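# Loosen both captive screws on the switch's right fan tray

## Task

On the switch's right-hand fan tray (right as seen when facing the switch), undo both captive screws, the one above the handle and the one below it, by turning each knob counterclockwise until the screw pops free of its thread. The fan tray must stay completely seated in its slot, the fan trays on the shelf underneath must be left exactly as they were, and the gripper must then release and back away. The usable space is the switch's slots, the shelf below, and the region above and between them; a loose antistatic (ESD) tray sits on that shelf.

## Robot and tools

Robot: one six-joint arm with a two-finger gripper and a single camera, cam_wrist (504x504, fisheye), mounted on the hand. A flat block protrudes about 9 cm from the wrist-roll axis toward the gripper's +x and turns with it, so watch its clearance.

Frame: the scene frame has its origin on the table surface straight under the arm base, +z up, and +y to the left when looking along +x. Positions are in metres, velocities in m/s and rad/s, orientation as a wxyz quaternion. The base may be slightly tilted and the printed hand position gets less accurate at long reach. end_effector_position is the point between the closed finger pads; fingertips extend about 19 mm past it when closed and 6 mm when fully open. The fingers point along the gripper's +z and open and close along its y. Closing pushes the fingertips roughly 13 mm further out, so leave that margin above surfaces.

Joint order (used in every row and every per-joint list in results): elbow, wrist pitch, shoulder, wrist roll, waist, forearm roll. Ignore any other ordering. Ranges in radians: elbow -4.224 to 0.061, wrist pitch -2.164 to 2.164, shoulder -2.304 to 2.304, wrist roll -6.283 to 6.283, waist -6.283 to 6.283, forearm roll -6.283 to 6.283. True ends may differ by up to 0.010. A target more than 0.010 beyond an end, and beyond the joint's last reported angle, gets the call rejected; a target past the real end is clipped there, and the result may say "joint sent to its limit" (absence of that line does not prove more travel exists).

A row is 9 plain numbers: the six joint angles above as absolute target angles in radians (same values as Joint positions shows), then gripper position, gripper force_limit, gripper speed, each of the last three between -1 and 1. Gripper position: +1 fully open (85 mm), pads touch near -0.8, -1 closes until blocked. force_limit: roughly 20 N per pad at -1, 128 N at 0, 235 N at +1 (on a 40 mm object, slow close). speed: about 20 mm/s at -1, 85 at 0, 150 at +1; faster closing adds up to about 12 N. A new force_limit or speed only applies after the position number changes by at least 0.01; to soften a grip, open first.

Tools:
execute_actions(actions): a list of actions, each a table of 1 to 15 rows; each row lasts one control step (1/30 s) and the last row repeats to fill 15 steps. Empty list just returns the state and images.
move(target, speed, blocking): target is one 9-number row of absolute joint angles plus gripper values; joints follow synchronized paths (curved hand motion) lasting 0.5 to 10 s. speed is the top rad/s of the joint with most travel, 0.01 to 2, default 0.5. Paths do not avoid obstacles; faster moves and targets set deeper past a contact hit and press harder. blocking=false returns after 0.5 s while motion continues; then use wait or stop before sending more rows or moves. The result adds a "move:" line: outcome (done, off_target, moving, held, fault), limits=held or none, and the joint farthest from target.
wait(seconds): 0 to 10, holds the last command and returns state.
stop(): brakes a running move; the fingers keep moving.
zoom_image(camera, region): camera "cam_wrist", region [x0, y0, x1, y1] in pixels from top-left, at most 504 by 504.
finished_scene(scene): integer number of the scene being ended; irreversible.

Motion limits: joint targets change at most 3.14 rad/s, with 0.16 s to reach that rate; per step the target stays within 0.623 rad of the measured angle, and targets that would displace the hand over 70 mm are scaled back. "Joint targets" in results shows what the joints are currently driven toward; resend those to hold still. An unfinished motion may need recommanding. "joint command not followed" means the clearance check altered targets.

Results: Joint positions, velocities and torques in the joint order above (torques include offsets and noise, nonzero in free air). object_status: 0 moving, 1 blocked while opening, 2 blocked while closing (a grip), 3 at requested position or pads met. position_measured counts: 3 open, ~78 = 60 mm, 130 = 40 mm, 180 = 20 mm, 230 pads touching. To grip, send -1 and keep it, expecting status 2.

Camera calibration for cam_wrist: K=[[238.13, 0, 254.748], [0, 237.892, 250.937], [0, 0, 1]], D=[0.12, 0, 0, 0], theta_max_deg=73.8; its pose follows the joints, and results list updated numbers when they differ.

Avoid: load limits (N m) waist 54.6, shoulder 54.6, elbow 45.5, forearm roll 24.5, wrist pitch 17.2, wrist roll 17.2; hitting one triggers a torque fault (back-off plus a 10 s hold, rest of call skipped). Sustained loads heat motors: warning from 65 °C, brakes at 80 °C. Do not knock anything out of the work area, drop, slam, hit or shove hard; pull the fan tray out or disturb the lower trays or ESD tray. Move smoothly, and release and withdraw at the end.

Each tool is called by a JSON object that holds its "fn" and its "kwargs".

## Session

{"fn": "execute_actions", "kwargs": {"actions": []}}

Scene clock: 0.00 s.
end_effector_position=(+0.4758, +0.2110, +0.3700) position_measured=3 object_status=3 end_effector_quat_wxyz=(+0.068, +0.552, +0.805, -0.206) end_effector_velocity=(+0.000, +0.001, +0.000) end_effector_angular_velocity=(+0.001, -0.001, +0.001)
Joint names: [elbow, wrist pitch, shoulder, wrist roll, waist, forearm roll]
Joint positions: [-1.147 -1.099 -0.277  1.967  0.574 -0.324]
Joint velocities: [-0.     0.001  0.     0.     0.001  0.   ]
Joint torques (N m, as the arm reports them, + toward a larger angle): no reading
Joint targets: [-1.147 -1.099 -0.277 1.967 0.574 -0.324]
camera_calibration (this result's frames):
cam_wrist: T_world_to_cam=[[0.923077, 0.291856, -0.250499, -0.401966], [0.383498, -0.748038, 0.541635, -0.190532], [-0.0293033, -0.596036, -0.802423, 0.5837], [0, 0, 0, 1]] pos_world=[0.461219, 0.322697, 0.470881]

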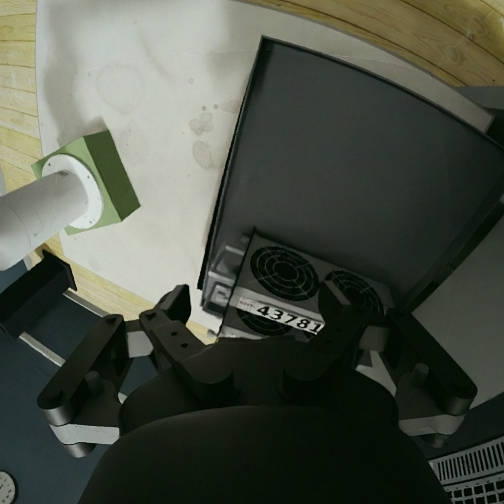

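{"fn": "move", "kwargs": {"target": [-1.147, 0.0, -0.1, 2.6, 0.3, -0.3, 1, -0.2, 0], "speed": 1.0}}

{"fn": "move", "kwargs": {"target": [-0.46, 1.279, -0.038, 3.325, -0.266, -0.2816, -0.1, -0.2, 0], "speed": 1.0}}

{"fn": "zoom_image", "kwargs": {"camera": "cam_wrist", "region": [160, 100, 360, 300]}}

Scene clock: 4.40 s.
end_effector_position=(+0.7394, +0.2385, +0.5471) position_measured=3 object_status=3 end_effector_quat_wxyz=(+0.134, +0.752, +0.488, +0.423) end_effector_velocity=(+0.001, +0.000, +0.002) end_effector_angular_velocity=(+0.003, -0.004, -0.000)
Joint names: [elbow, wrist pitch, shoulder, wrist roll, waist, forearm roll]
Joint positions: [-1.147 -0.    -0.1    2.6    0.3   -0.3  ]
Joint velocities: [-0.001  0.003  0.001  0.001 -0.     0.   ]
Joint torques (N m, as the arm reports them, + toward a larger angle): [-30.52   1.23  21.94   0.04   2.26   2.23]
Joint targets: [-1.147 -0.000 -0.100 2.600 0.300 -0.300]
move: done; limits=none; farthest joint: the waist, 0.000 radians from its target (0.274 radians at the start)
camera_calibration (this result's frames):
cam_wrist: T_world_to_cam=[[0.616679, -0.502659, 0.605838, -0.661377], [-0.348918, -0.864403, -0.362027, 0.696769], [0.705665, 0.0118664, -0.708447, 0.010183], [0, 0, 0, 1]] pos_world=[0.643787, 0.269721, 0.660151]

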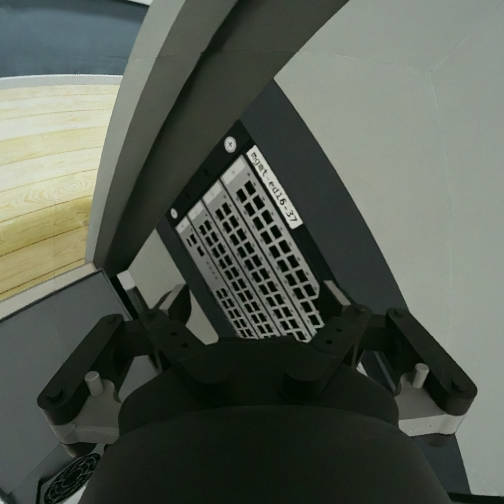

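Scene clock: 6.40 s.
end_effector_position=(+0.6282, -0.0604, +0.5020) position_measured=141 object_status=3 end_effector_quat_wxyz=(-0.001, +0.706, +0.000, +0.708) end_effector_velocity=(-0.001, -0.001, -0.000) end_effector_angular_velocity=(+0.001, -0.000, -0.001)
Joint names: [elbow, wrist pitch, shoulder, wrist roll, waist, forearm roll]
Joint positions: [-0.46   1.279 -0.038  3.325 -0.266 -0.282]
Joint velocities: [ 0.002  0.002 -0.     0.001 -0.001  0.   ]
Joint torques (N m, as the arm reports them, + toward a larger angle): [-22.92   1.64  15.5    0.11   1.23   2.22]
Joint targets: [-0.460 1.279 -0.038 3.325 -0.266 -0.282]
move: done; limits=none; farthest joint: the waist, 0.000 radians from its target (0.566 radians at the start)
camera_calibration (this result's frames):
cam_wrist: T_world_to_cam=[[0.00105686, -0.999836, -0.0180579, -0.0457954], [-0.228654, 0.0173379, -0.973353, 0.6678], [0.973507, 0.00515772, -0.228598, -0.349309], [0, 0, 0, 1]] pos_world=[0.492798, -0.0555645, 0.569327]

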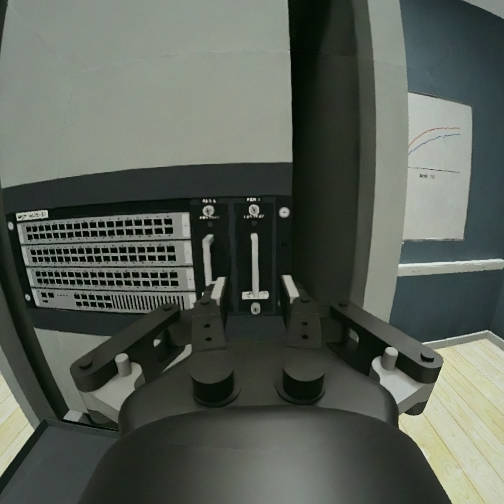

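Region (160, 100, 360, 300) of cam_wrist's 504x504 image, scaled by 2.520, with more detail than that image has.

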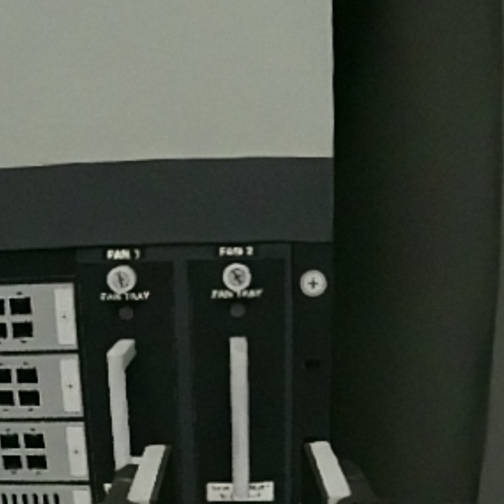

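{"fn": "zoom_image", "kwargs": {"camera": "cam_wrist", "region": [180, 190, 340, 350]}}

Region (180, 190, 340, 350) of cam_wrist's 504x504 image, scaled by 3.150, with more detail than that image has.

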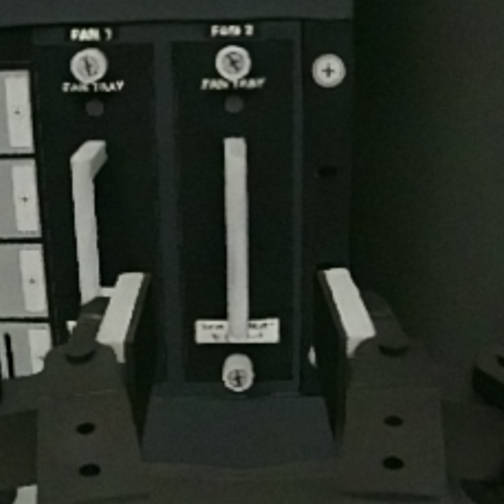

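{"fn": "move", "kwargs": {"target": [-0.81303, 1.07965, -0.19424, 3.0584, -0.19951, -0.23033, -0.1, -0.2, 0], "speed": 0.6}}

{"fn": "zoom_image", "kwargs": {"camera": "cam_wrist", "region": [180, 200, 340, 360]}}

{"fn": "move", "kwargs": {"target": [-0.81303, 1.07965, -0.19424, 6.2, -0.19951, -0.23033, -0.1, -0.2, 0], "speed": 2.0}}

{"fn": "zoom_image", "kwargs": {"camera": "cam_wrist", "region": [180, 200, 340, 360]}}

Scene clock: 9.80 s.
end_effector_position=(+0.7549, -0.0604, +0.5480) position_measured=141 object_status=3 end_effector_quat_wxyz=(+0.100, +0.699, +0.100, +0.701) end_effector_velocity=(+0.001, +0.001, +0.001) end_effector_angular_velocity=(-0.002, -0.001, +0.001)
Joint names: [elbow, wrist pitch, shoulder, wrist roll, waist, forearm roll]
Joint positions: [-0.813  1.08  -0.194  3.059 -0.2   -0.23 ]
Joint velocities: [-0.003 -0.002 -0.001 -0.002  0.001  0.001]
Joint torques (N m, as the arm reports them, + toward a larger angle): [-25.62   1.67  23.05   0.03   2.31   2.92]
Joint targets: [-0.813 1.080 -0.194 3.058 -0.200 -0.230]
move: done; limits=none; farthest joint: the waist, 0.000 radians from its target (0.066 radians at the start)
camera_calibration (this result's frames):
cam_wrist: T_world_to_cam=[[-0.00051097, -0.964525, 0.263991, -0.196437], [-0.22947, -0.256834, -0.938818, 0.706675], [0.973316, -0.0610577, -0.221198, -0.470118], [0, 0, 0, 1]] pos_world=[0.619634, -0.0366748, 0.611308]

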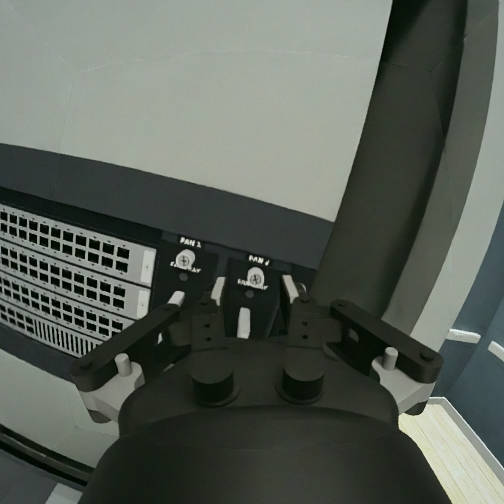

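Region (180, 200, 340, 360) of cam_wrist's 504x504 image, scaled by 3.150, with more detail than that image has.

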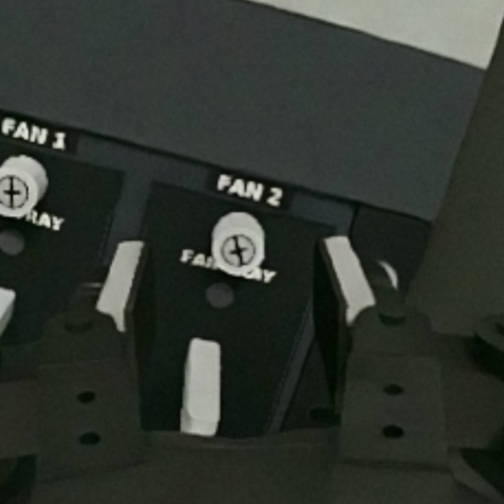

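Scene clock: 12.30 s.
end_effector_position=(+0.7551, -0.0604, +0.5481) position_measured=141 object_status=3 end_effector_quat_wxyz=(+0.701, -0.100, +0.699, -0.100) end_effector_velocity=(-0.000, +0.000, -0.000) end_effector_angular_velocity=(+0.002, +0.000, +0.001)
Joint names: [elbow, wrist pitch, shoulder, wrist roll, waist, forearm roll]
Joint positions: [-0.813  1.08  -0.194  6.2   -0.2   -0.23 ]
Joint velocities: [ 0.    -0.     0.     0.002  0.    -0.   ]
Joint torques (N m, as the arm reports them, + toward a larger angle): [-26.4    1.66  22.09  -0.01   1.99   2.73]
Joint targets: [-0.813 1.080 -0.194 6.200 -0.200 -0.230]
move: done; limits=none; farthest joint: the waist, 0.000 radians from its target (0.000 radians at the start)
camera_calibration (this result's frames):
cam_wrist: T_world_to_cam=[[0.000394208, 0.96442, -0.264375, 0.209029], [-0.233678, 0.257144, 0.937695, -0.287467], [0.972314, 0.061409, 0.225465, -0.706888], [0, 0, 0, 1]] pos_world=[0.62006, -0.0842619, 0.484197]

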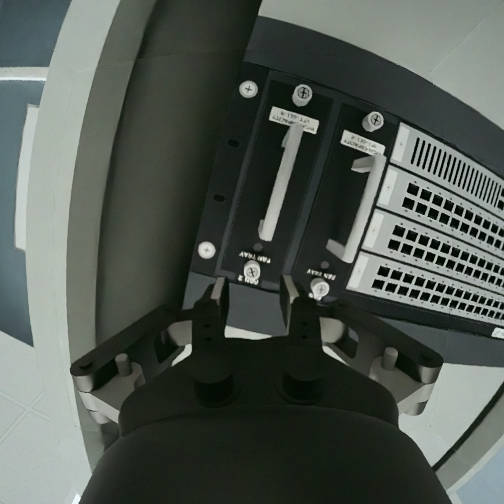

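Region (180, 200, 340, 360) of cam_wrist's 504x504 image, scaled by 3.150, with more detail than that image has.

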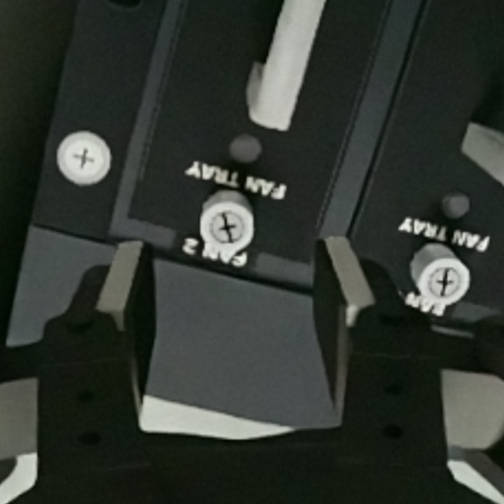

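{"fn": "move", "kwargs": {"target": [-0.85773, 1.07281, -0.23233, 6.2, -0.19653, -0.2278, -0.1, -0.2, 0], "speed": 0.2}}

{"fn": "zoom_image", "kwargs": {"camera": "cam_wrist", "region": [180, 200, 340, 360]}}

Scene clock: 15.53 s.
end_effector_position=(+0.7710, -0.0625, +0.5458) position_measured=141 object_status=3 end_effector_quat_wxyz=(+0.701, -0.100, +0.699, -0.100) end_effector_velocity=(+0.001, +0.000, -0.000) end_effector_angular_velocity=(-0.000, +0.001, +0.001)
Joint names: [elbow, wrist pitch, shoulder, wrist roll, waist, forearm roll]
Joint positions: [-0.858  1.073 -0.232  6.2   -0.197 -0.228]
Joint velocities: [-0.001 -0.001 -0.001 -0.     0.001 -0.   ]
Joint torques (N m, as the arm reports them, + toward a larger angle): [-26.03   1.66  26.25   0.23   0.45   2.25]
Joint targets: [-0.858 1.073 -0.232 6.200 -0.197 -0.228]
move: done; limits=none; farthest joint: the waist, 0.000 radians from its target (0.003 radians at the start)
camera_calibration (this result's frames):
cam_wrist: T_world_to_cam=[[0.000399807, 0.96454, -0.263936, 0.210193], [-0.233687, 0.256718, 0.937809, -0.2811], [0.972312, 0.0613035, 0.225504, -0.721736], [0, 0, 0, 1]] pos_world=[0.635979, -0.0863308, 0.48185]

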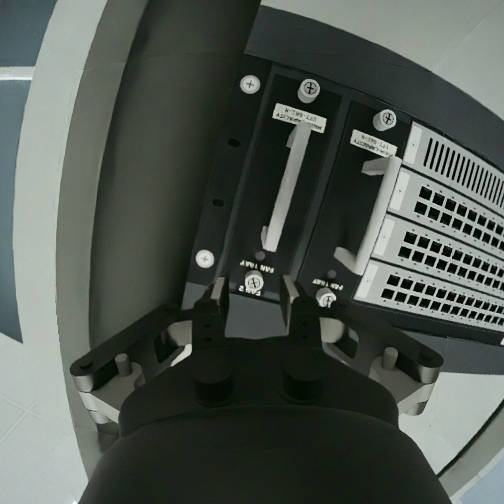

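Region (180, 200, 340, 360) of cam_wrist's 504x504 image, scaled by 3.150, with more detail than that image has.

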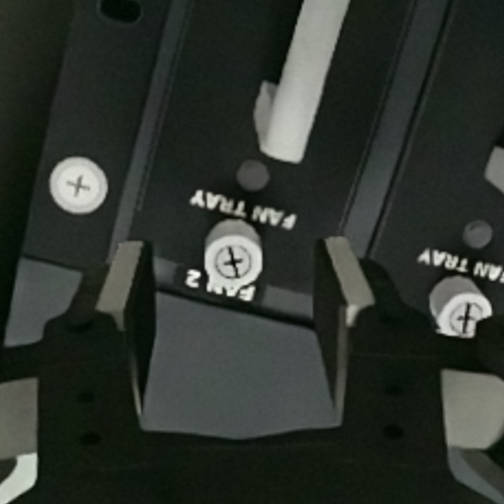

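{"fn": "move", "kwargs": {"target": [-0.90894, 1.05733, -0.26867, 6.2, -0.189, -0.22116, -0.1, -0.2, 0], "speed": 0.1}}

{"fn": "zoom_image", "kwargs": {"camera": "cam_wrist", "region": [180, 200, 340, 360]}}

Scene clock: 17.77 s.
end_effector_position=(+0.7890, -0.0625, +0.5458) position_measured=141 object_status=3 end_effector_quat_wxyz=(+0.701, -0.100, +0.699, -0.100) end_effector_velocity=(+0.001, +0.000, +0.000) end_effector_angular_velocity=(+0.000, -0.000, +0.001)
Joint names: [elbow, wrist pitch, shoulder, wrist roll, waist, forearm roll]
Joint positions: [-0.909  1.057 -0.269  6.2   -0.189 -0.221]
Joint velocities: [-0.002 -0.    -0.001  0.     0.001  0.   ]
Joint torques (N m, as the arm reports them, + toward a larger angle): [-26.47   1.85  24.35   0.06   0.01   2.5 ]
Joint targets: [-0.909 1.057 -0.269 6.200 -0.189 -0.221]
move: done; limits=none; farthest joint: the waist, 0.000 radians from its target (0.008 radians at the start)
camera_calibration (this result's frames):
cam_wrist: T_world_to_cam=[[0.000396158, 0.96485, -0.2628, 0.209567], [-0.233671, 0.255614, 0.938115, -0.277154], [0.972316, 0.061037, 0.225559, -0.739283], [0, 0, 0, 1]] pos_world=[0.653971, -0.0862327, 0.481828]

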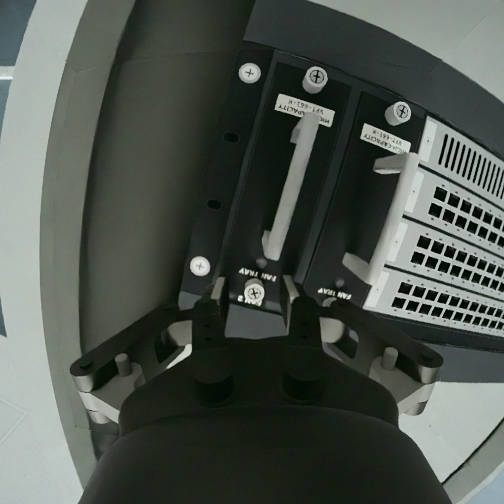

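Region (180, 200, 340, 360) of cam_wrist's 504x504 image, scaled by 3.150, with more detail than that image has.

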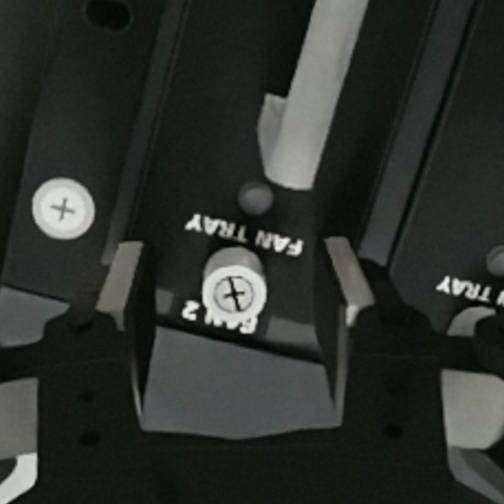

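{"fn": "move", "kwargs": {"target": [-0.90894, 1.05733, -0.26867, 6.2, -0.189, -0.22116, -1, -0.2, -0.5], "speed": 0.1}}

{"fn": "zoom_image", "kwargs": {"camera": "cam_wrist", "region": [180, 200, 340, 360]}}

Scene clock: 18.70 s.
end_effector_position=(+0.7889, -0.0626, +0.5458) position_measured=204 object_status=2 end_effector_quat_wxyz=(+0.701, -0.100, +0.699, -0.100) end_effector_velocity=(+0.000, +0.000, -0.000) end_effector_angular_velocity=(-0.000, +0.001, +0.000)
Joint names: [elbow, wrist pitch, shoulder, wrist roll, waist, forearm roll]
Joint positions: [-0.909  1.058 -0.269  6.2   -0.189 -0.221]
Joint velocities: [-0.001 -0.001 -0.    -0.001  0.001  0.   ]
Joint torques (N m, as the arm reports them, + toward a larger angle): [-28.27   1.31  22.77   0.2    1.97   2.06]
Joint targets: [-0.909 1.057 -0.269 6.200 -0.189 -0.221]
move: done; limits=none; farthest joint: the waist, 0.000 radians from its target (0.000 radians at the start)
camera_calibration (this result's frames):
cam_wrist: T_world_to_cam=[[0.000527884, 0.964857, -0.262776, 0.209509], [-0.233824, 0.255611, 0.938077, -0.277022], [0.972279, 0.0609482, 0.225742, -0.739324], [0, 0, 0, 1]] pos_world=[0.653944, -0.0862754, 0.481818]

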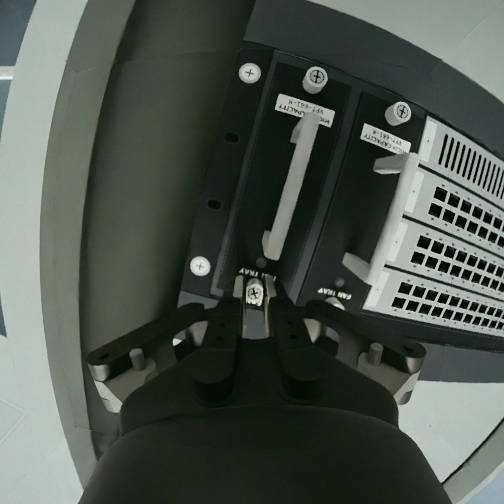

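Region (180, 200, 340, 360) of cam_wrist's 504x504 image, scaled by 3.150, with more detail than that image has.

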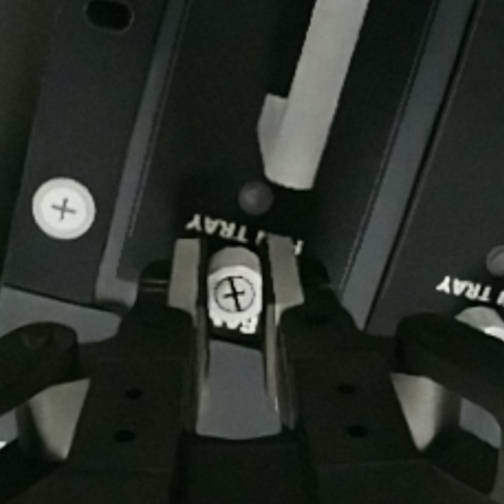

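{"fn": "move", "kwargs": {"target": [-0.90661, 1.05804, -0.26701, 0.0, -0.18934, -0.22146, -1, -0.2, -0.5], "speed": 1.8}}

{"fn": "zoom_image", "kwargs": {"camera": "cam_wrist", "region": [180, 200, 340, 360]}}

Scene clock: 23.43 s.
end_effector_position=(+0.7882, -0.0624, +0.5459) position_measured=204 object_status=2 end_effector_quat_wxyz=(+0.705, -0.071, +0.703, -0.071) end_effector_velocity=(-0.000, -0.001, -0.000) end_effector_angular_velocity=(-0.002, +0.000, -0.001)
Joint names: [elbow, wrist pitch, shoulder, wrist roll, waist, forearm roll]
Joint positions: [-0.907  1.058 -0.267  0.    -0.189 -0.222]
Joint velocities: [-0.    -0.    -0.    -0.002 -0.001  0.001]
Joint torques (N m, as the arm reports them, + toward a larger angle): [-28.2    2.08  26.59   0.19   3.29   0.95]
Joint targets: [-0.907 1.058 -0.267 0.000 -0.189 -0.221]
move: done; limits=none; farthest joint: the waist, 0.000 radians from its target (0.000 radians at the start)
camera_calibration (this result's frames):
cam_wrist: T_world_to_cam=[[0.000103724, 0.983377, -0.181577, 0.166583], [-0.234018, 0.176559, 0.956066, -0.291924], [0.972232, 0.0423932, 0.230146, -0.74221], [0, 0, 0, 1]] pos_world=[0.653268, -0.0808073, 0.480163]

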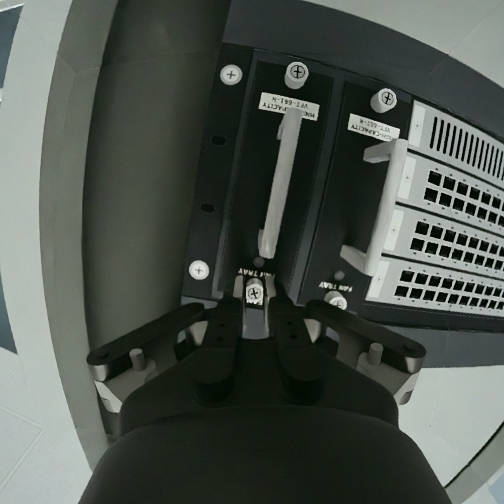

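Region (180, 200, 340, 360) of cam_wrist's 504x504 image, scaled by 3.150, with more detail than that image has.

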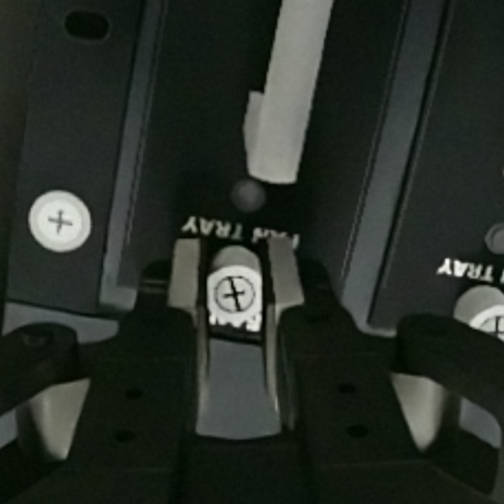

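{"fn": "move", "kwargs": {"target": [-0.9045, 1.05867, -0.26552, -6.2, -0.18965, -0.22174, -1, -0.2, -0.5], "speed": 1.8}}

{"fn": "move", "kwargs": {"target": [-0.9045, 1.05867, -0.26552, -6.2, -0.18965, -0.22174, -0.42, -0.2, 0], "speed": 0.1}}

{"fn": "zoom_image", "kwargs": {"camera": "cam_wrist", "region": [180, 200, 340, 360]}}

Scene clock: 28.00 s.
end_effector_position=(+0.7875, -0.0624, +0.5459) position_measured=204 object_status=2 end_effector_quat_wxyz=(+0.707, -0.041, +0.705, -0.041) end_effector_velocity=(+0.000, +0.001, -0.000) end_effector_angular_velocity=(-0.002, +0.000, +0.002)
Joint names: [elbow, wrist pitch, shoulder, wrist roll, waist, forearm roll]
Joint positions: [-0.905  1.059 -0.265 -6.2   -0.19  -0.222]
Joint velocities: [ 0.     0.    -0.    -0.002  0.001 -0.001]
Joint torques (N m, as the arm reports them, + toward a larger angle): [-26.89   2.19  26.84   0.19   4.24   0.79]
Joint targets: [-0.904 1.059 -0.266 -6.200 -0.190 -0.222]
move: done; limits=none; farthest joint: the waist, 0.000 radians from its target (0.000 radians at the start)
camera_calibration (this result's frames):
cam_wrist: T_world_to_cam=[[-0.000122068, 0.995058, -0.0992974, 0.122578], [-0.234064, 0.0965106, 0.967419, -0.303275], [0.972221, 0.0233601, 0.232896, -0.744174], [0, 0, 0, 1]] pos_world=[0.652531, -0.0753191, 0.47888]

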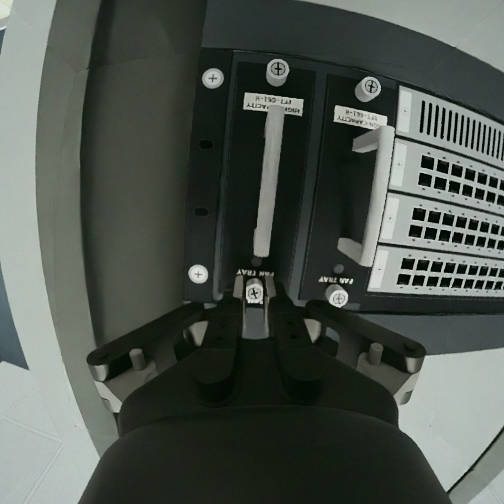

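Scene clock: 28.70 s.
end_effector_position=(+0.7875, -0.0625, +0.5458) position_measured=182 object_status=3 end_effector_quat_wxyz=(+0.707, -0.041, +0.705, -0.041) end_effector_velocity=(+0.000, +0.000, +0.000) end_effector_angular_velocity=(+0.000, -0.001, -0.000)
Joint names: [elbow, wrist pitch, shoulder, wrist roll, waist, forearm roll]
Joint positions: [-0.905  1.059 -0.266 -6.2   -0.19  -0.222]
Joint velocities: [ 0.     0.     0.    -0.001  0.001  0.001]
Joint torques (N m, as the arm reports them, + toward a larger angle): [-26.6    1.65  26.13   0.09   2.13   2.2 ]
Joint targets: [-0.904 1.059 -0.266 -6.200 -0.190 -0.222]
move: done; limits=none; farthest joint: the waist, 0.000 radians from its target (0.000 radians at the start)
camera_calibration (this result's frames):
cam_wrist: T_world_to_cam=[[-0.0000172493, 0.995038, -0.0994962, 0.12265], [-0.233752, 0.0967358, 0.967472, -0.303411], [0.972296, 0.0232742, 0.232591, -0.744028], [0, 0, 0, 1]] pos_world=[0.652495, -0.0753738, 0.478799]

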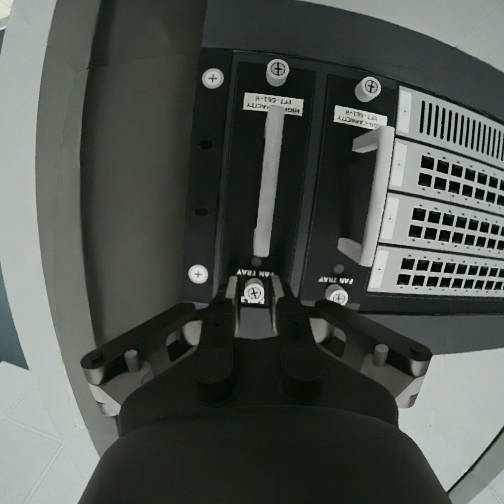

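Region (180, 200, 340, 360) of cam_wrist's 504x504 image, scaled by 3.150, with more detail than that image has.

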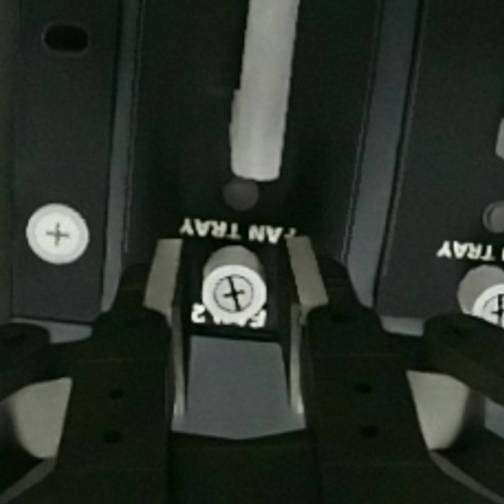

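{"fn": "move", "kwargs": {"target": [-0.9045, 1.05867, -0.26552, 6.2, -0.18995, -0.22174, -0.42, -0.2, 0], "speed": 2.0}}

{"fn": "move", "kwargs": {"target": [-0.9045, 1.05867, -0.26552, 6.2, -0.18995, -0.22174, -1, -0.2, -0.5], "speed": 0.1}}

{"fn": "move", "kwargs": {"target": [-0.90109, 1.0597, -0.2631, -3.7, -0.19045, -0.22218, -1, -0.2, -0.5], "speed": 1.8}}

{"fn": "move", "kwargs": {"target": [-0.90109, 1.0597, -0.2631, -3.7, -0.19045, -0.22218, -0.42, -0.2, 0], "speed": 0.1}}

{"fn": "zoom_image", "kwargs": {"camera": "cam_wrist", "region": [180, 200, 340, 360]}}

Scene clock: 36.37 s.
end_effector_position=(+0.7875, -0.0627, +0.5458) position_measured=182 object_status=3 end_effector_quat_wxyz=(+0.701, -0.100, +0.699, -0.100) end_effector_velocity=(-0.000, +0.000, +0.000) end_effector_angular_velocity=(+0.002, -0.001, +0.001)
Joint names: [elbow, wrist pitch, shoulder, wrist roll, waist, forearm roll]
Joint positions: [-0.905  1.059 -0.266  6.2   -0.19  -0.222]
Joint velocities: [ 0.     0.001  0.     0.002 -0.    -0.001]
Joint torques (N m, as the arm reports them, + toward a larger angle): [-26.47   1.72  26.74   0.05   1.92   2.29]
Joint targets: [-0.904 1.059 -0.266 6.200 -0.190 -0.222]
move: done; limits=none; farthest joint: the waist, 0.000 radians from its target (0.000 radians at the start)
camera_calibration (this result's frames):
cam_wrist: T_world_to_cam=[[0.000680883, 0.964748, -0.263173, 0.209768], [-0.233618, 0.256044, 0.938011, -0.277434], [0.972328, 0.0608431, 0.225556, -0.737825], [0, 0, 0, 1]] pos_world=[0.652452, -0.0864468, 0.481862]

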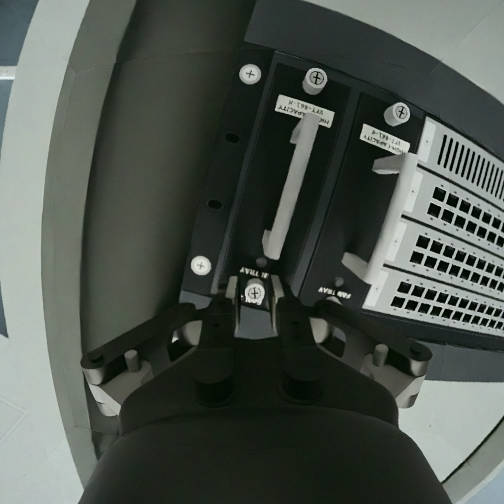

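Scene clock: 37.07 s.
end_effector_position=(+0.7874, -0.0627, +0.5458) position_measured=205 object_status=2 end_effector_quat_wxyz=(+0.701, -0.100, +0.699, -0.100) end_effector_velocity=(+0.000, +0.000, -0.000) end_effector_angular_velocity=(+0.000, +0.000, -0.000)
Joint names: [elbow, wrist pitch, shoulder, wrist roll, waist, forearm roll]
Joint positions: [-0.904  1.059 -0.265  6.2   -0.19  -0.222]
Joint velocities: [-0.    -0.001 -0.    -0.     0.     0.   ]
Joint torques (N m, as the arm reports them, + toward a larger angle): [-30.04   1.05  25.44   0.03   0.88   2.95]
Joint targets: [-0.904 1.059 -0.266 6.200 -0.190 -0.222]
move: done; limits=none; farthest joint: the waist, 0.000 radians from its target (0.000 radians at the start)
camera_calibration (this result's frames):
cam_wrist: T_world_to_cam=[[0.000594465, 0.964813, -0.262936, 0.209657], [-0.233682, 0.25579, 0.938064, -0.277428], [0.972313, 0.0608857, 0.225611, -0.737772], [0, 0, 0, 1]] pos_world=[0.65239, -0.0863966, 0.481821]

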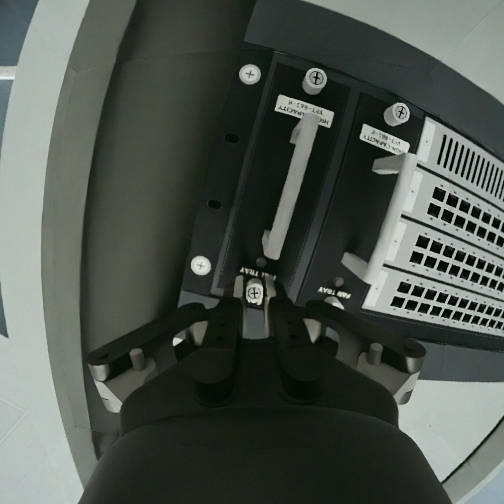

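Scene clock: 43.43 s.
end_effector_position=(+0.7863, -0.0628, +0.5458) position_measured=205 object_status=2 end_effector_quat_wxyz=(+0.262, +0.656, +0.261, +0.658) end_effector_velocity=(-0.000, -0.000, -0.000) end_effector_angular_velocity=(-0.002, +0.001, -0.000)
Joint names: [elbow, wrist pitch, shoulder, wrist roll, waist, forearm roll]
Joint positions: [-0.901  1.06  -0.263 -3.7   -0.19  -0.222]
Joint velocities: [ 0.    -0.    -0.    -0.002 -0.    -0.   ]
Joint torques (N m, as the arm reports them, + toward a larger angle): [-31.87   2.86  27.74   0.14  -1.29   3.55]
Joint targets: [-0.901 1.060 -0.263 -3.700 -0.190 -0.222]
move: done; limits=none; farthest joint: the waist, 0.000 radians from its target (0.001 radians at the start)
camera_calibration (this result's frames):
cam_wrist: T_world_to_cam=[[-0.00172399, -0.737727, 0.675097, -0.407266], [-0.23008, -0.656694, -0.718204, 0.566148], [0.97317, -0.156564, -0.168604, -0.535843], [0, 0, 0, 1]] pos_world=[0.651024, -0.0125585, 0.591209]

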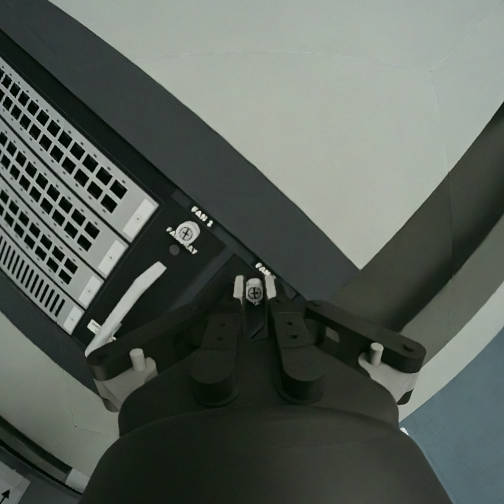

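Scene clock: 44.13 s.
end_effector_position=(+0.7863, -0.0627, +0.5459) position_measured=182 object_status=3 end_effector_quat_wxyz=(+0.262, +0.656, +0.261, +0.658) end_effector_velocity=(-0.000, +0.000, -0.000) end_effector_angular_velocity=(+0.001, +0.001, -0.000)
Joint names: [elbow, wrist pitch, shoulder, wrist roll, waist, forearm roll]
Joint positions: [-0.901  1.06  -0.263 -3.7   -0.19  -0.222]
Joint velocities: [ 0. -0. -0.  0.  0.  0.]
Joint torques (N m, as the arm reports them, + toward a larger angle): [-26.06   1.7   24.15   0.17   1.79   2.33]
Joint targets: [-0.901 1.060 -0.263 -3.700 -0.190 -0.222]
move: done; limits=none; farthest joint: the waist, 0.000 radians from its target (0.000 radians at the start)
camera_calibration (this result's frames):
cam_wrist: T_world_to_cam=[[-0.00180074, -0.737545, 0.675296, -0.407331], [-0.229844, -0.656912, -0.71808, 0.565984], [0.973226, -0.156506, -0.168337, -0.536018], [0, 0, 0, 1]] pos_world=[0.651021, -0.012513, 0.591259]

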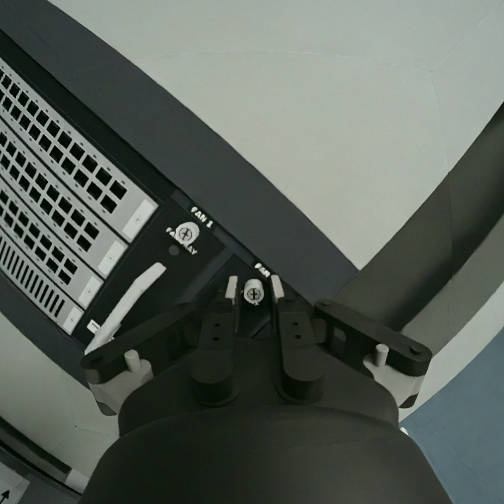

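Region (180, 200, 340, 360) of cam_wrist's 504x504 image, scaled by 3.150, with more detail than that image has.

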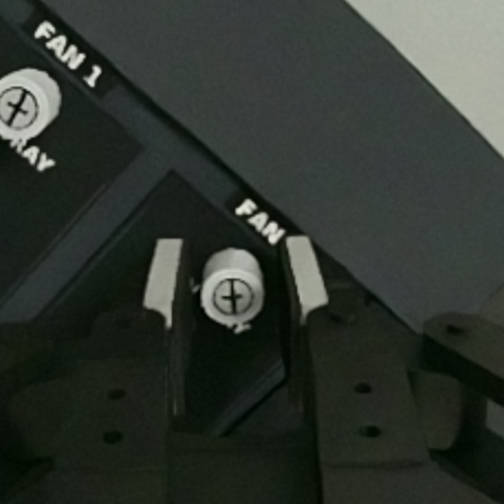

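I'll check the current state first.

{"fn": "execute_actions", "kwargs": {"actions": []}}

Scene clock: 45.30 s.
end_effector_position=(+0.7863, -0.0627, +0.5458) position_measured=182 object_status=3 end_effector_quat_wxyz=(+0.262, +0.656, +0.261, +0.658) end_effector_velocity=(-0.000, -0.000, -0.000) end_effector_angular_velocity=(+0.001, +0.001, -0.000)
Joint names: [elbow, wrist pitch, shoulder, wrist roll, waist, forearm roll]
Joint positions: [-0.901  1.06  -0.263 -3.7   -0.19  -0.222]
Joint velocities: [ 0.    -0.     0.     0.001 -0.     0.   ]
Joint torques (N m, as the arm reports them, + toward a larger angle): [-26.35   1.86  23.58   0.23   0.42   2.71]
Joint targets: [-0.901 1.060 -0.263 -3.700 -0.190 -0.222]
camera_calibration (this result's frames):
cam_wrist: T_world_to_cam=[[-0.00173456, -0.737547, 0.675294, -0.40735], [-0.229913, -0.656911, -0.718059, 0.565996], [0.97321, -0.156504, -0.168432, -0.535953], [0, 0, 0, 1]] pos_world=[0.651017, -0.0125095, 0.591228]

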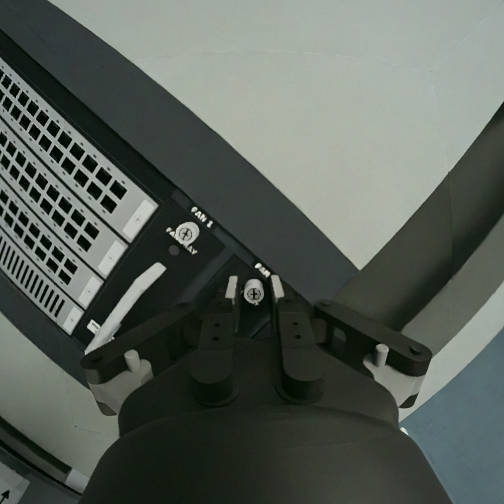

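{"fn": "zoom_image", "kwargs": {"camera": "cam_wrist", "region": [180, 200, 340, 360]}}

Region (180, 200, 340, 360) of cam_wrist's 504x504 image, scaled by 3.150, with more detail than that image has.

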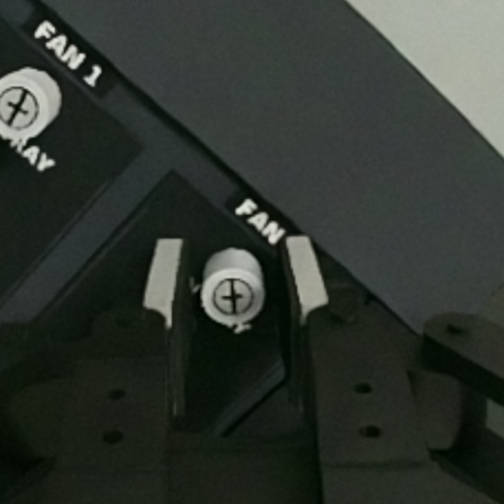

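{"fn": "move", "kwargs": {"target": [-0.90109, 1.0597, -0.2631, -3.7, -0.19045, -0.22218, -1, -0.2, -0.5], "speed": 0.5}}

Scene clock: 46.33 s.
end_effector_position=(+0.7862, -0.0627, +0.5457) position_measured=205 object_status=2 end_effector_quat_wxyz=(+0.262, +0.656, +0.262, +0.658) end_effector_velocity=(+0.000, -0.000, +0.000) end_effector_angular_velocity=(-0.001, -0.001, +0.000)
Joint names: [elbow, wrist pitch, shoulder, wrist roll, waist, forearm roll]
Joint positions: [-0.901  1.06  -0.263 -3.7   -0.19  -0.222]
Joint velocities: [-0.     0.     0.    -0.001 -0.001 -0.001]
Joint torques (N m, as the arm reports them, + toward a larger angle): [-30.94   1.5   24.     0.14   0.79   2.9 ]
Joint targets: [-0.901 1.060 -0.263 -3.700 -0.190 -0.222]
move: done; limits=none; farthest joint: the waist, 0.000 radians from its target (0.000 radians at the start)
camera_calibration (this result's frames):
cam_wrist: T_world_to_cam=[[-0.00157128, -0.737551, 0.675289, -0.407363], [-0.229927, -0.656931, -0.718036, 0.56594], [0.973207, -0.156395, -0.16855, -0.535813], [0, 0, 0, 1]] pos_world=[0.650941, -0.0124658, 0.591142]

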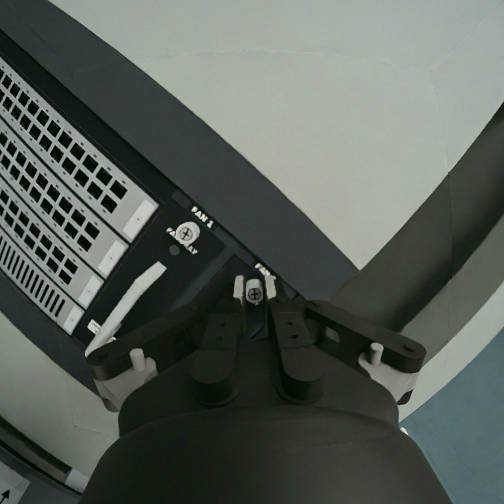

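{"fn": "move", "kwargs": {"target": [-0.90046, 1.05989, -0.26266, -4.7, -0.19054, -0.22226, -1, -0.2, -0.5], "speed": 1.5}}

Scene clock: 48.03 s.
end_effector_position=(+0.7861, -0.0627, +0.5457) position_measured=205 object_status=2 end_effector_quat_wxyz=(+0.545, +0.451, +0.544, +0.451) end_effector_velocity=(-0.000, -0.000, +0.000) end_effector_angular_velocity=(-0.003, -0.000, +0.000)
Joint names: [elbow, wrist pitch, shoulder, wrist roll, waist, forearm roll]
Joint positions: [-0.9    1.06  -0.263 -4.7   -0.191 -0.222]
Joint velocities: [-0.     0.     0.    -0.003 -0.    -0.001]
Joint torques (N m, as the arm reports them, + toward a larger angle): [-31.28   1.9   24.53   0.    -2.76   4.26]
Joint targets: [-0.900 1.060 -0.263 -4.700 -0.191 -0.222]
move: done; limits=none; farthest joint: the waist, 0.000 radians from its target (0.000 radians at the start)
camera_calibration (this result's frames):
cam_wrist: T_world_to_cam=[[-0.00217151, 0.169531, 0.985523, -0.519361], [-0.23195, -0.958732, 0.164411, 0.0669742], [0.972725, -0.228235, 0.0414046, -0.654384], [0, 0, 0, 1]] pos_world=[0.650942, 0.00290459, 0.527925]

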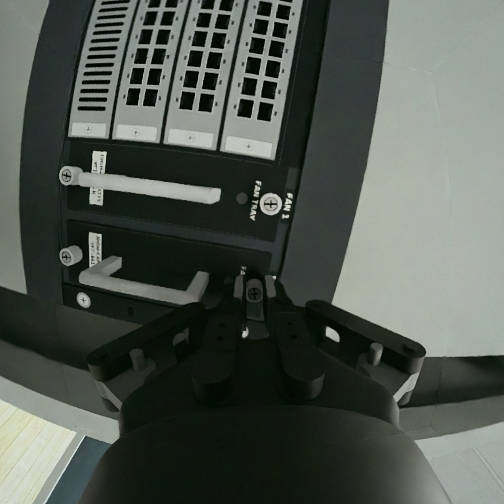

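{"fn": "move", "kwargs": {"target": [-0.89989, 1.06006, -0.26226, -5.7, -0.19062, -0.22233, -1, -0.2, -0.5], "speed": 1.5}}

Scene clock: 49.67 s.
end_effector_position=(+0.7859, -0.0627, +0.5458) position_measured=205 object_status=2 end_effector_quat_wxyz=(+0.695, +0.135, +0.693, +0.135) end_effector_velocity=(+0.000, -0.000, +0.000) end_effector_angular_velocity=(-0.001, -0.000, -0.001)
Joint names: [elbow, wrist pitch, shoulder, wrist roll, waist, forearm roll]
Joint positions: [-0.9    1.06  -0.262 -5.7   -0.191 -0.222]
Joint velocities: [-0.     0.    -0.    -0.001 -0.     0.001]
Joint torques (N m, as the arm reports them, + toward a larger angle): [-30.46   2.02  25.43   0.34  -2.36   4.18]
Joint targets: [-0.900 1.060 -0.262 -5.700 -0.191 -0.222]
move: done; limits=none; farthest joint: the waist, 0.000 radians from its target (0.000 radians at the start)
camera_calibration (this result's frames):
cam_wrist: T_world_to_cam=[[-0.000800858, 0.9209, 0.389798, -0.148197], [-0.233524, -0.379193, 0.895365, -0.294433], [0.972351, -0.0903101, 0.215356, -0.740194], [0, 0, 0, 1]] pos_world=[0.650852, -0.0420197, 0.480797]

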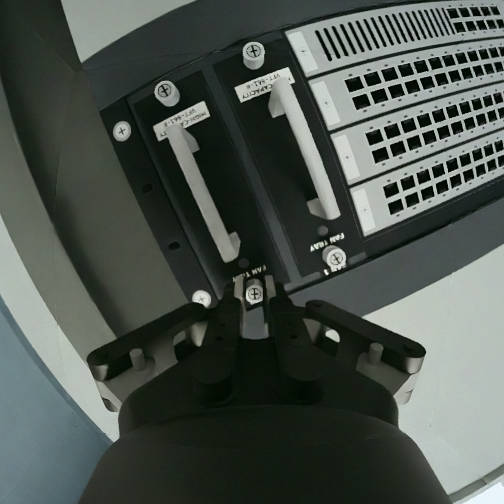

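{"fn": "move", "kwargs": {"target": [-0.89989, 1.06006, -0.26226, -5.7, -0.19062, -0.22233, -0.42, -0.2, 0], "speed": 0.5}}

{"fn": "zoom_image", "kwargs": {"camera": "cam_wrist", "region": [180, 200, 340, 360]}}

Scene clock: 50.53 s.
end_effector_position=(+0.7859, -0.0628, +0.5458) position_measured=182 object_status=3 end_effector_quat_wxyz=(+0.695, +0.134, +0.693, +0.135) end_effector_velocity=(-0.000, -0.000, -0.000) end_effector_angular_velocity=(+0.001, +0.001, -0.000)
Joint names: [elbow, wrist pitch, shoulder, wrist roll, waist, forearm roll]
Joint positions: [-0.9    1.06  -0.262 -5.7   -0.191 -0.222]
Joint velocities: [ 0.    -0.001 -0.     0.001  0.    -0.   ]
Joint torques (N m, as the arm reports them, + toward a larger angle): [-27.05   1.75  26.03   0.21  -1.59   2.64]
Joint targets: [-0.900 1.060 -0.262 -5.700 -0.191 -0.222]
move: done; limits=none; farthest joint: the waist, 0.000 radians from its target (0.000 radians at the start)
camera_calibration (this result's frames):
cam_wrist: T_world_to_cam=[[-0.000832878, 0.920982, 0.389604, -0.148067], [-0.233655, -0.378999, 0.895413, -0.294401], [0.972319, -0.0902871, 0.215507, -0.740262], [0, 0, 0, 1]] pos_world=[0.650859, -0.0420468, 0.48083]

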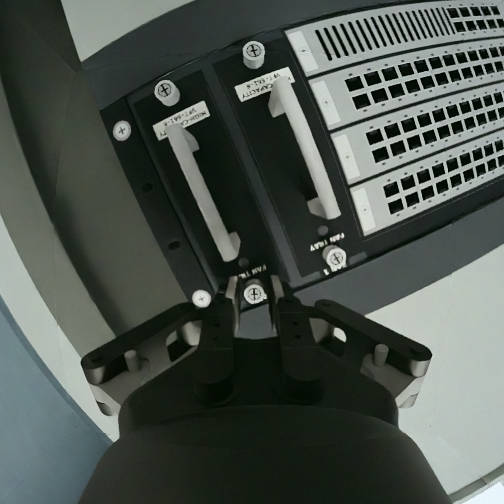

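Region (180, 200, 340, 360) of cam_wrist's 504x504 image, scaled by 3.150, with more detail than that image has.

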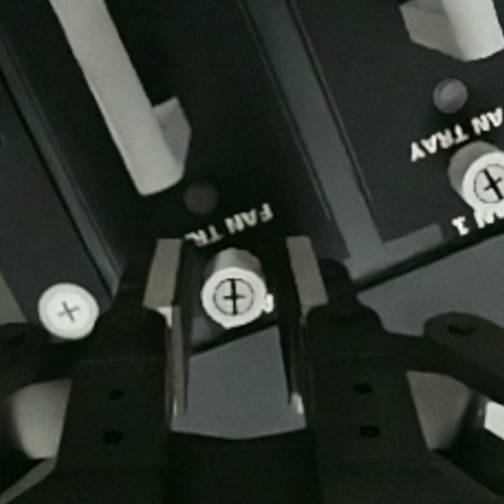

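{"fn": "move", "kwargs": {"target": [-0.89989, 1.06006, -0.26226, -5.7, -0.19062, -0.22233, -1, -0.2, -0.5], "speed": 0.5}}

{"fn": "move", "kwargs": {"target": [-0.90103, 1.05972, -0.26307, -5.7, -0.19045, -0.22218, -1, -0.2, -0.5], "speed": 0.05}}

Scene clock: 54.20 s.
end_effector_position=(+0.7858, -0.0627, +0.5458) position_measured=204 object_status=2 end_effector_quat_wxyz=(+0.695, +0.134, +0.693, +0.135) end_effector_velocity=(+0.000, +0.001, +0.000) end_effector_angular_velocity=(+0.000, -0.000, +0.001)
Joint names: [elbow, wrist pitch, shoulder, wrist roll, waist, forearm roll]
Joint positions: [-0.9    1.06  -0.262 -5.7   -0.191 -0.222]
Joint velocities: [-0.    -0.     0.     0.     0.001  0.   ]
Joint torques (N m, as the arm reports them, + toward a larger angle): [-27.96   1.58  24.68   0.09   0.84   2.05]
Joint targets: [-0.900 1.060 -0.262 -5.700 -0.191 -0.222]
move: done; limits=none; farthest joint: the waist, 0.000 radians from its target (0.000 radians at the start)
camera_calibration (this result's frames):
cam_wrist: T_world_to_cam=[[-0.00078494, 0.920979, 0.38961, -0.14809], [-0.233541, -0.379005, 0.89544, -0.294454], [0.972347, -0.0902871, 0.215384, -0.740191], [0, 0, 0, 1]] pos_world=[0.650839, -0.0420417, 0.480788]

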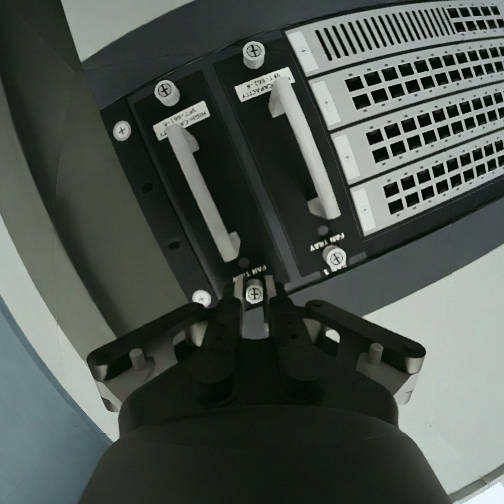

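Scene clock: 54.90 s.
end_effector_position=(+0.7862, -0.0627, +0.5458) position_measured=204 object_status=2 end_effector_quat_wxyz=(+0.695, +0.134, +0.693, +0.135) end_effector_velocity=(+0.000, +0.000, -0.000) end_effector_angular_velocity=(+0.000, +0.001, +0.000)
Joint names: [elbow, wrist pitch, shoulder, wrist roll, waist, forearm roll]
Joint positions: [-0.901  1.06  -0.263 -5.7   -0.19  -0.222]
Joint velocities: [-0.    -0.001 -0.     0.     0.001  0.   ]
Joint torques (N m, as the arm reports them, + toward a larger angle): [-27.62   1.67  25.     0.31  -0.02   1.71]
Joint targets: [-0.901 1.060 -0.263 -5.700 -0.190 -0.222]
move: done; limits=none; farthest joint: the waist, 0.000 radians from its target (0.000 radians at the start)
camera_calibration (this result's frames):
cam_wrist: T_world_to_cam=[[-0.000827671, 0.920971, 0.389631, -0.148088], [-0.233584, -0.379031, 0.895418, -0.294331], [0.972336, -0.0902703, 0.215437, -0.740601], [0, 0, 0, 1]] pos_world=[0.65124, -0.0420303, 0.480802]

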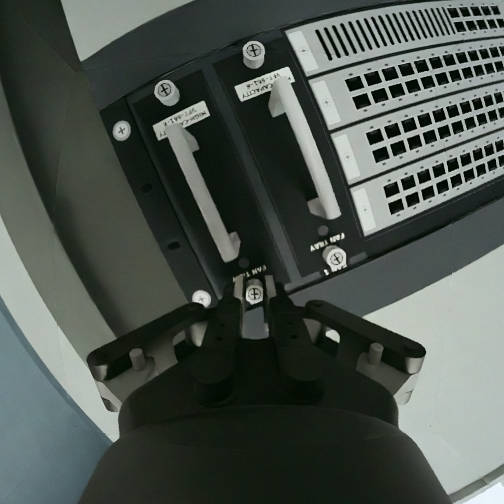

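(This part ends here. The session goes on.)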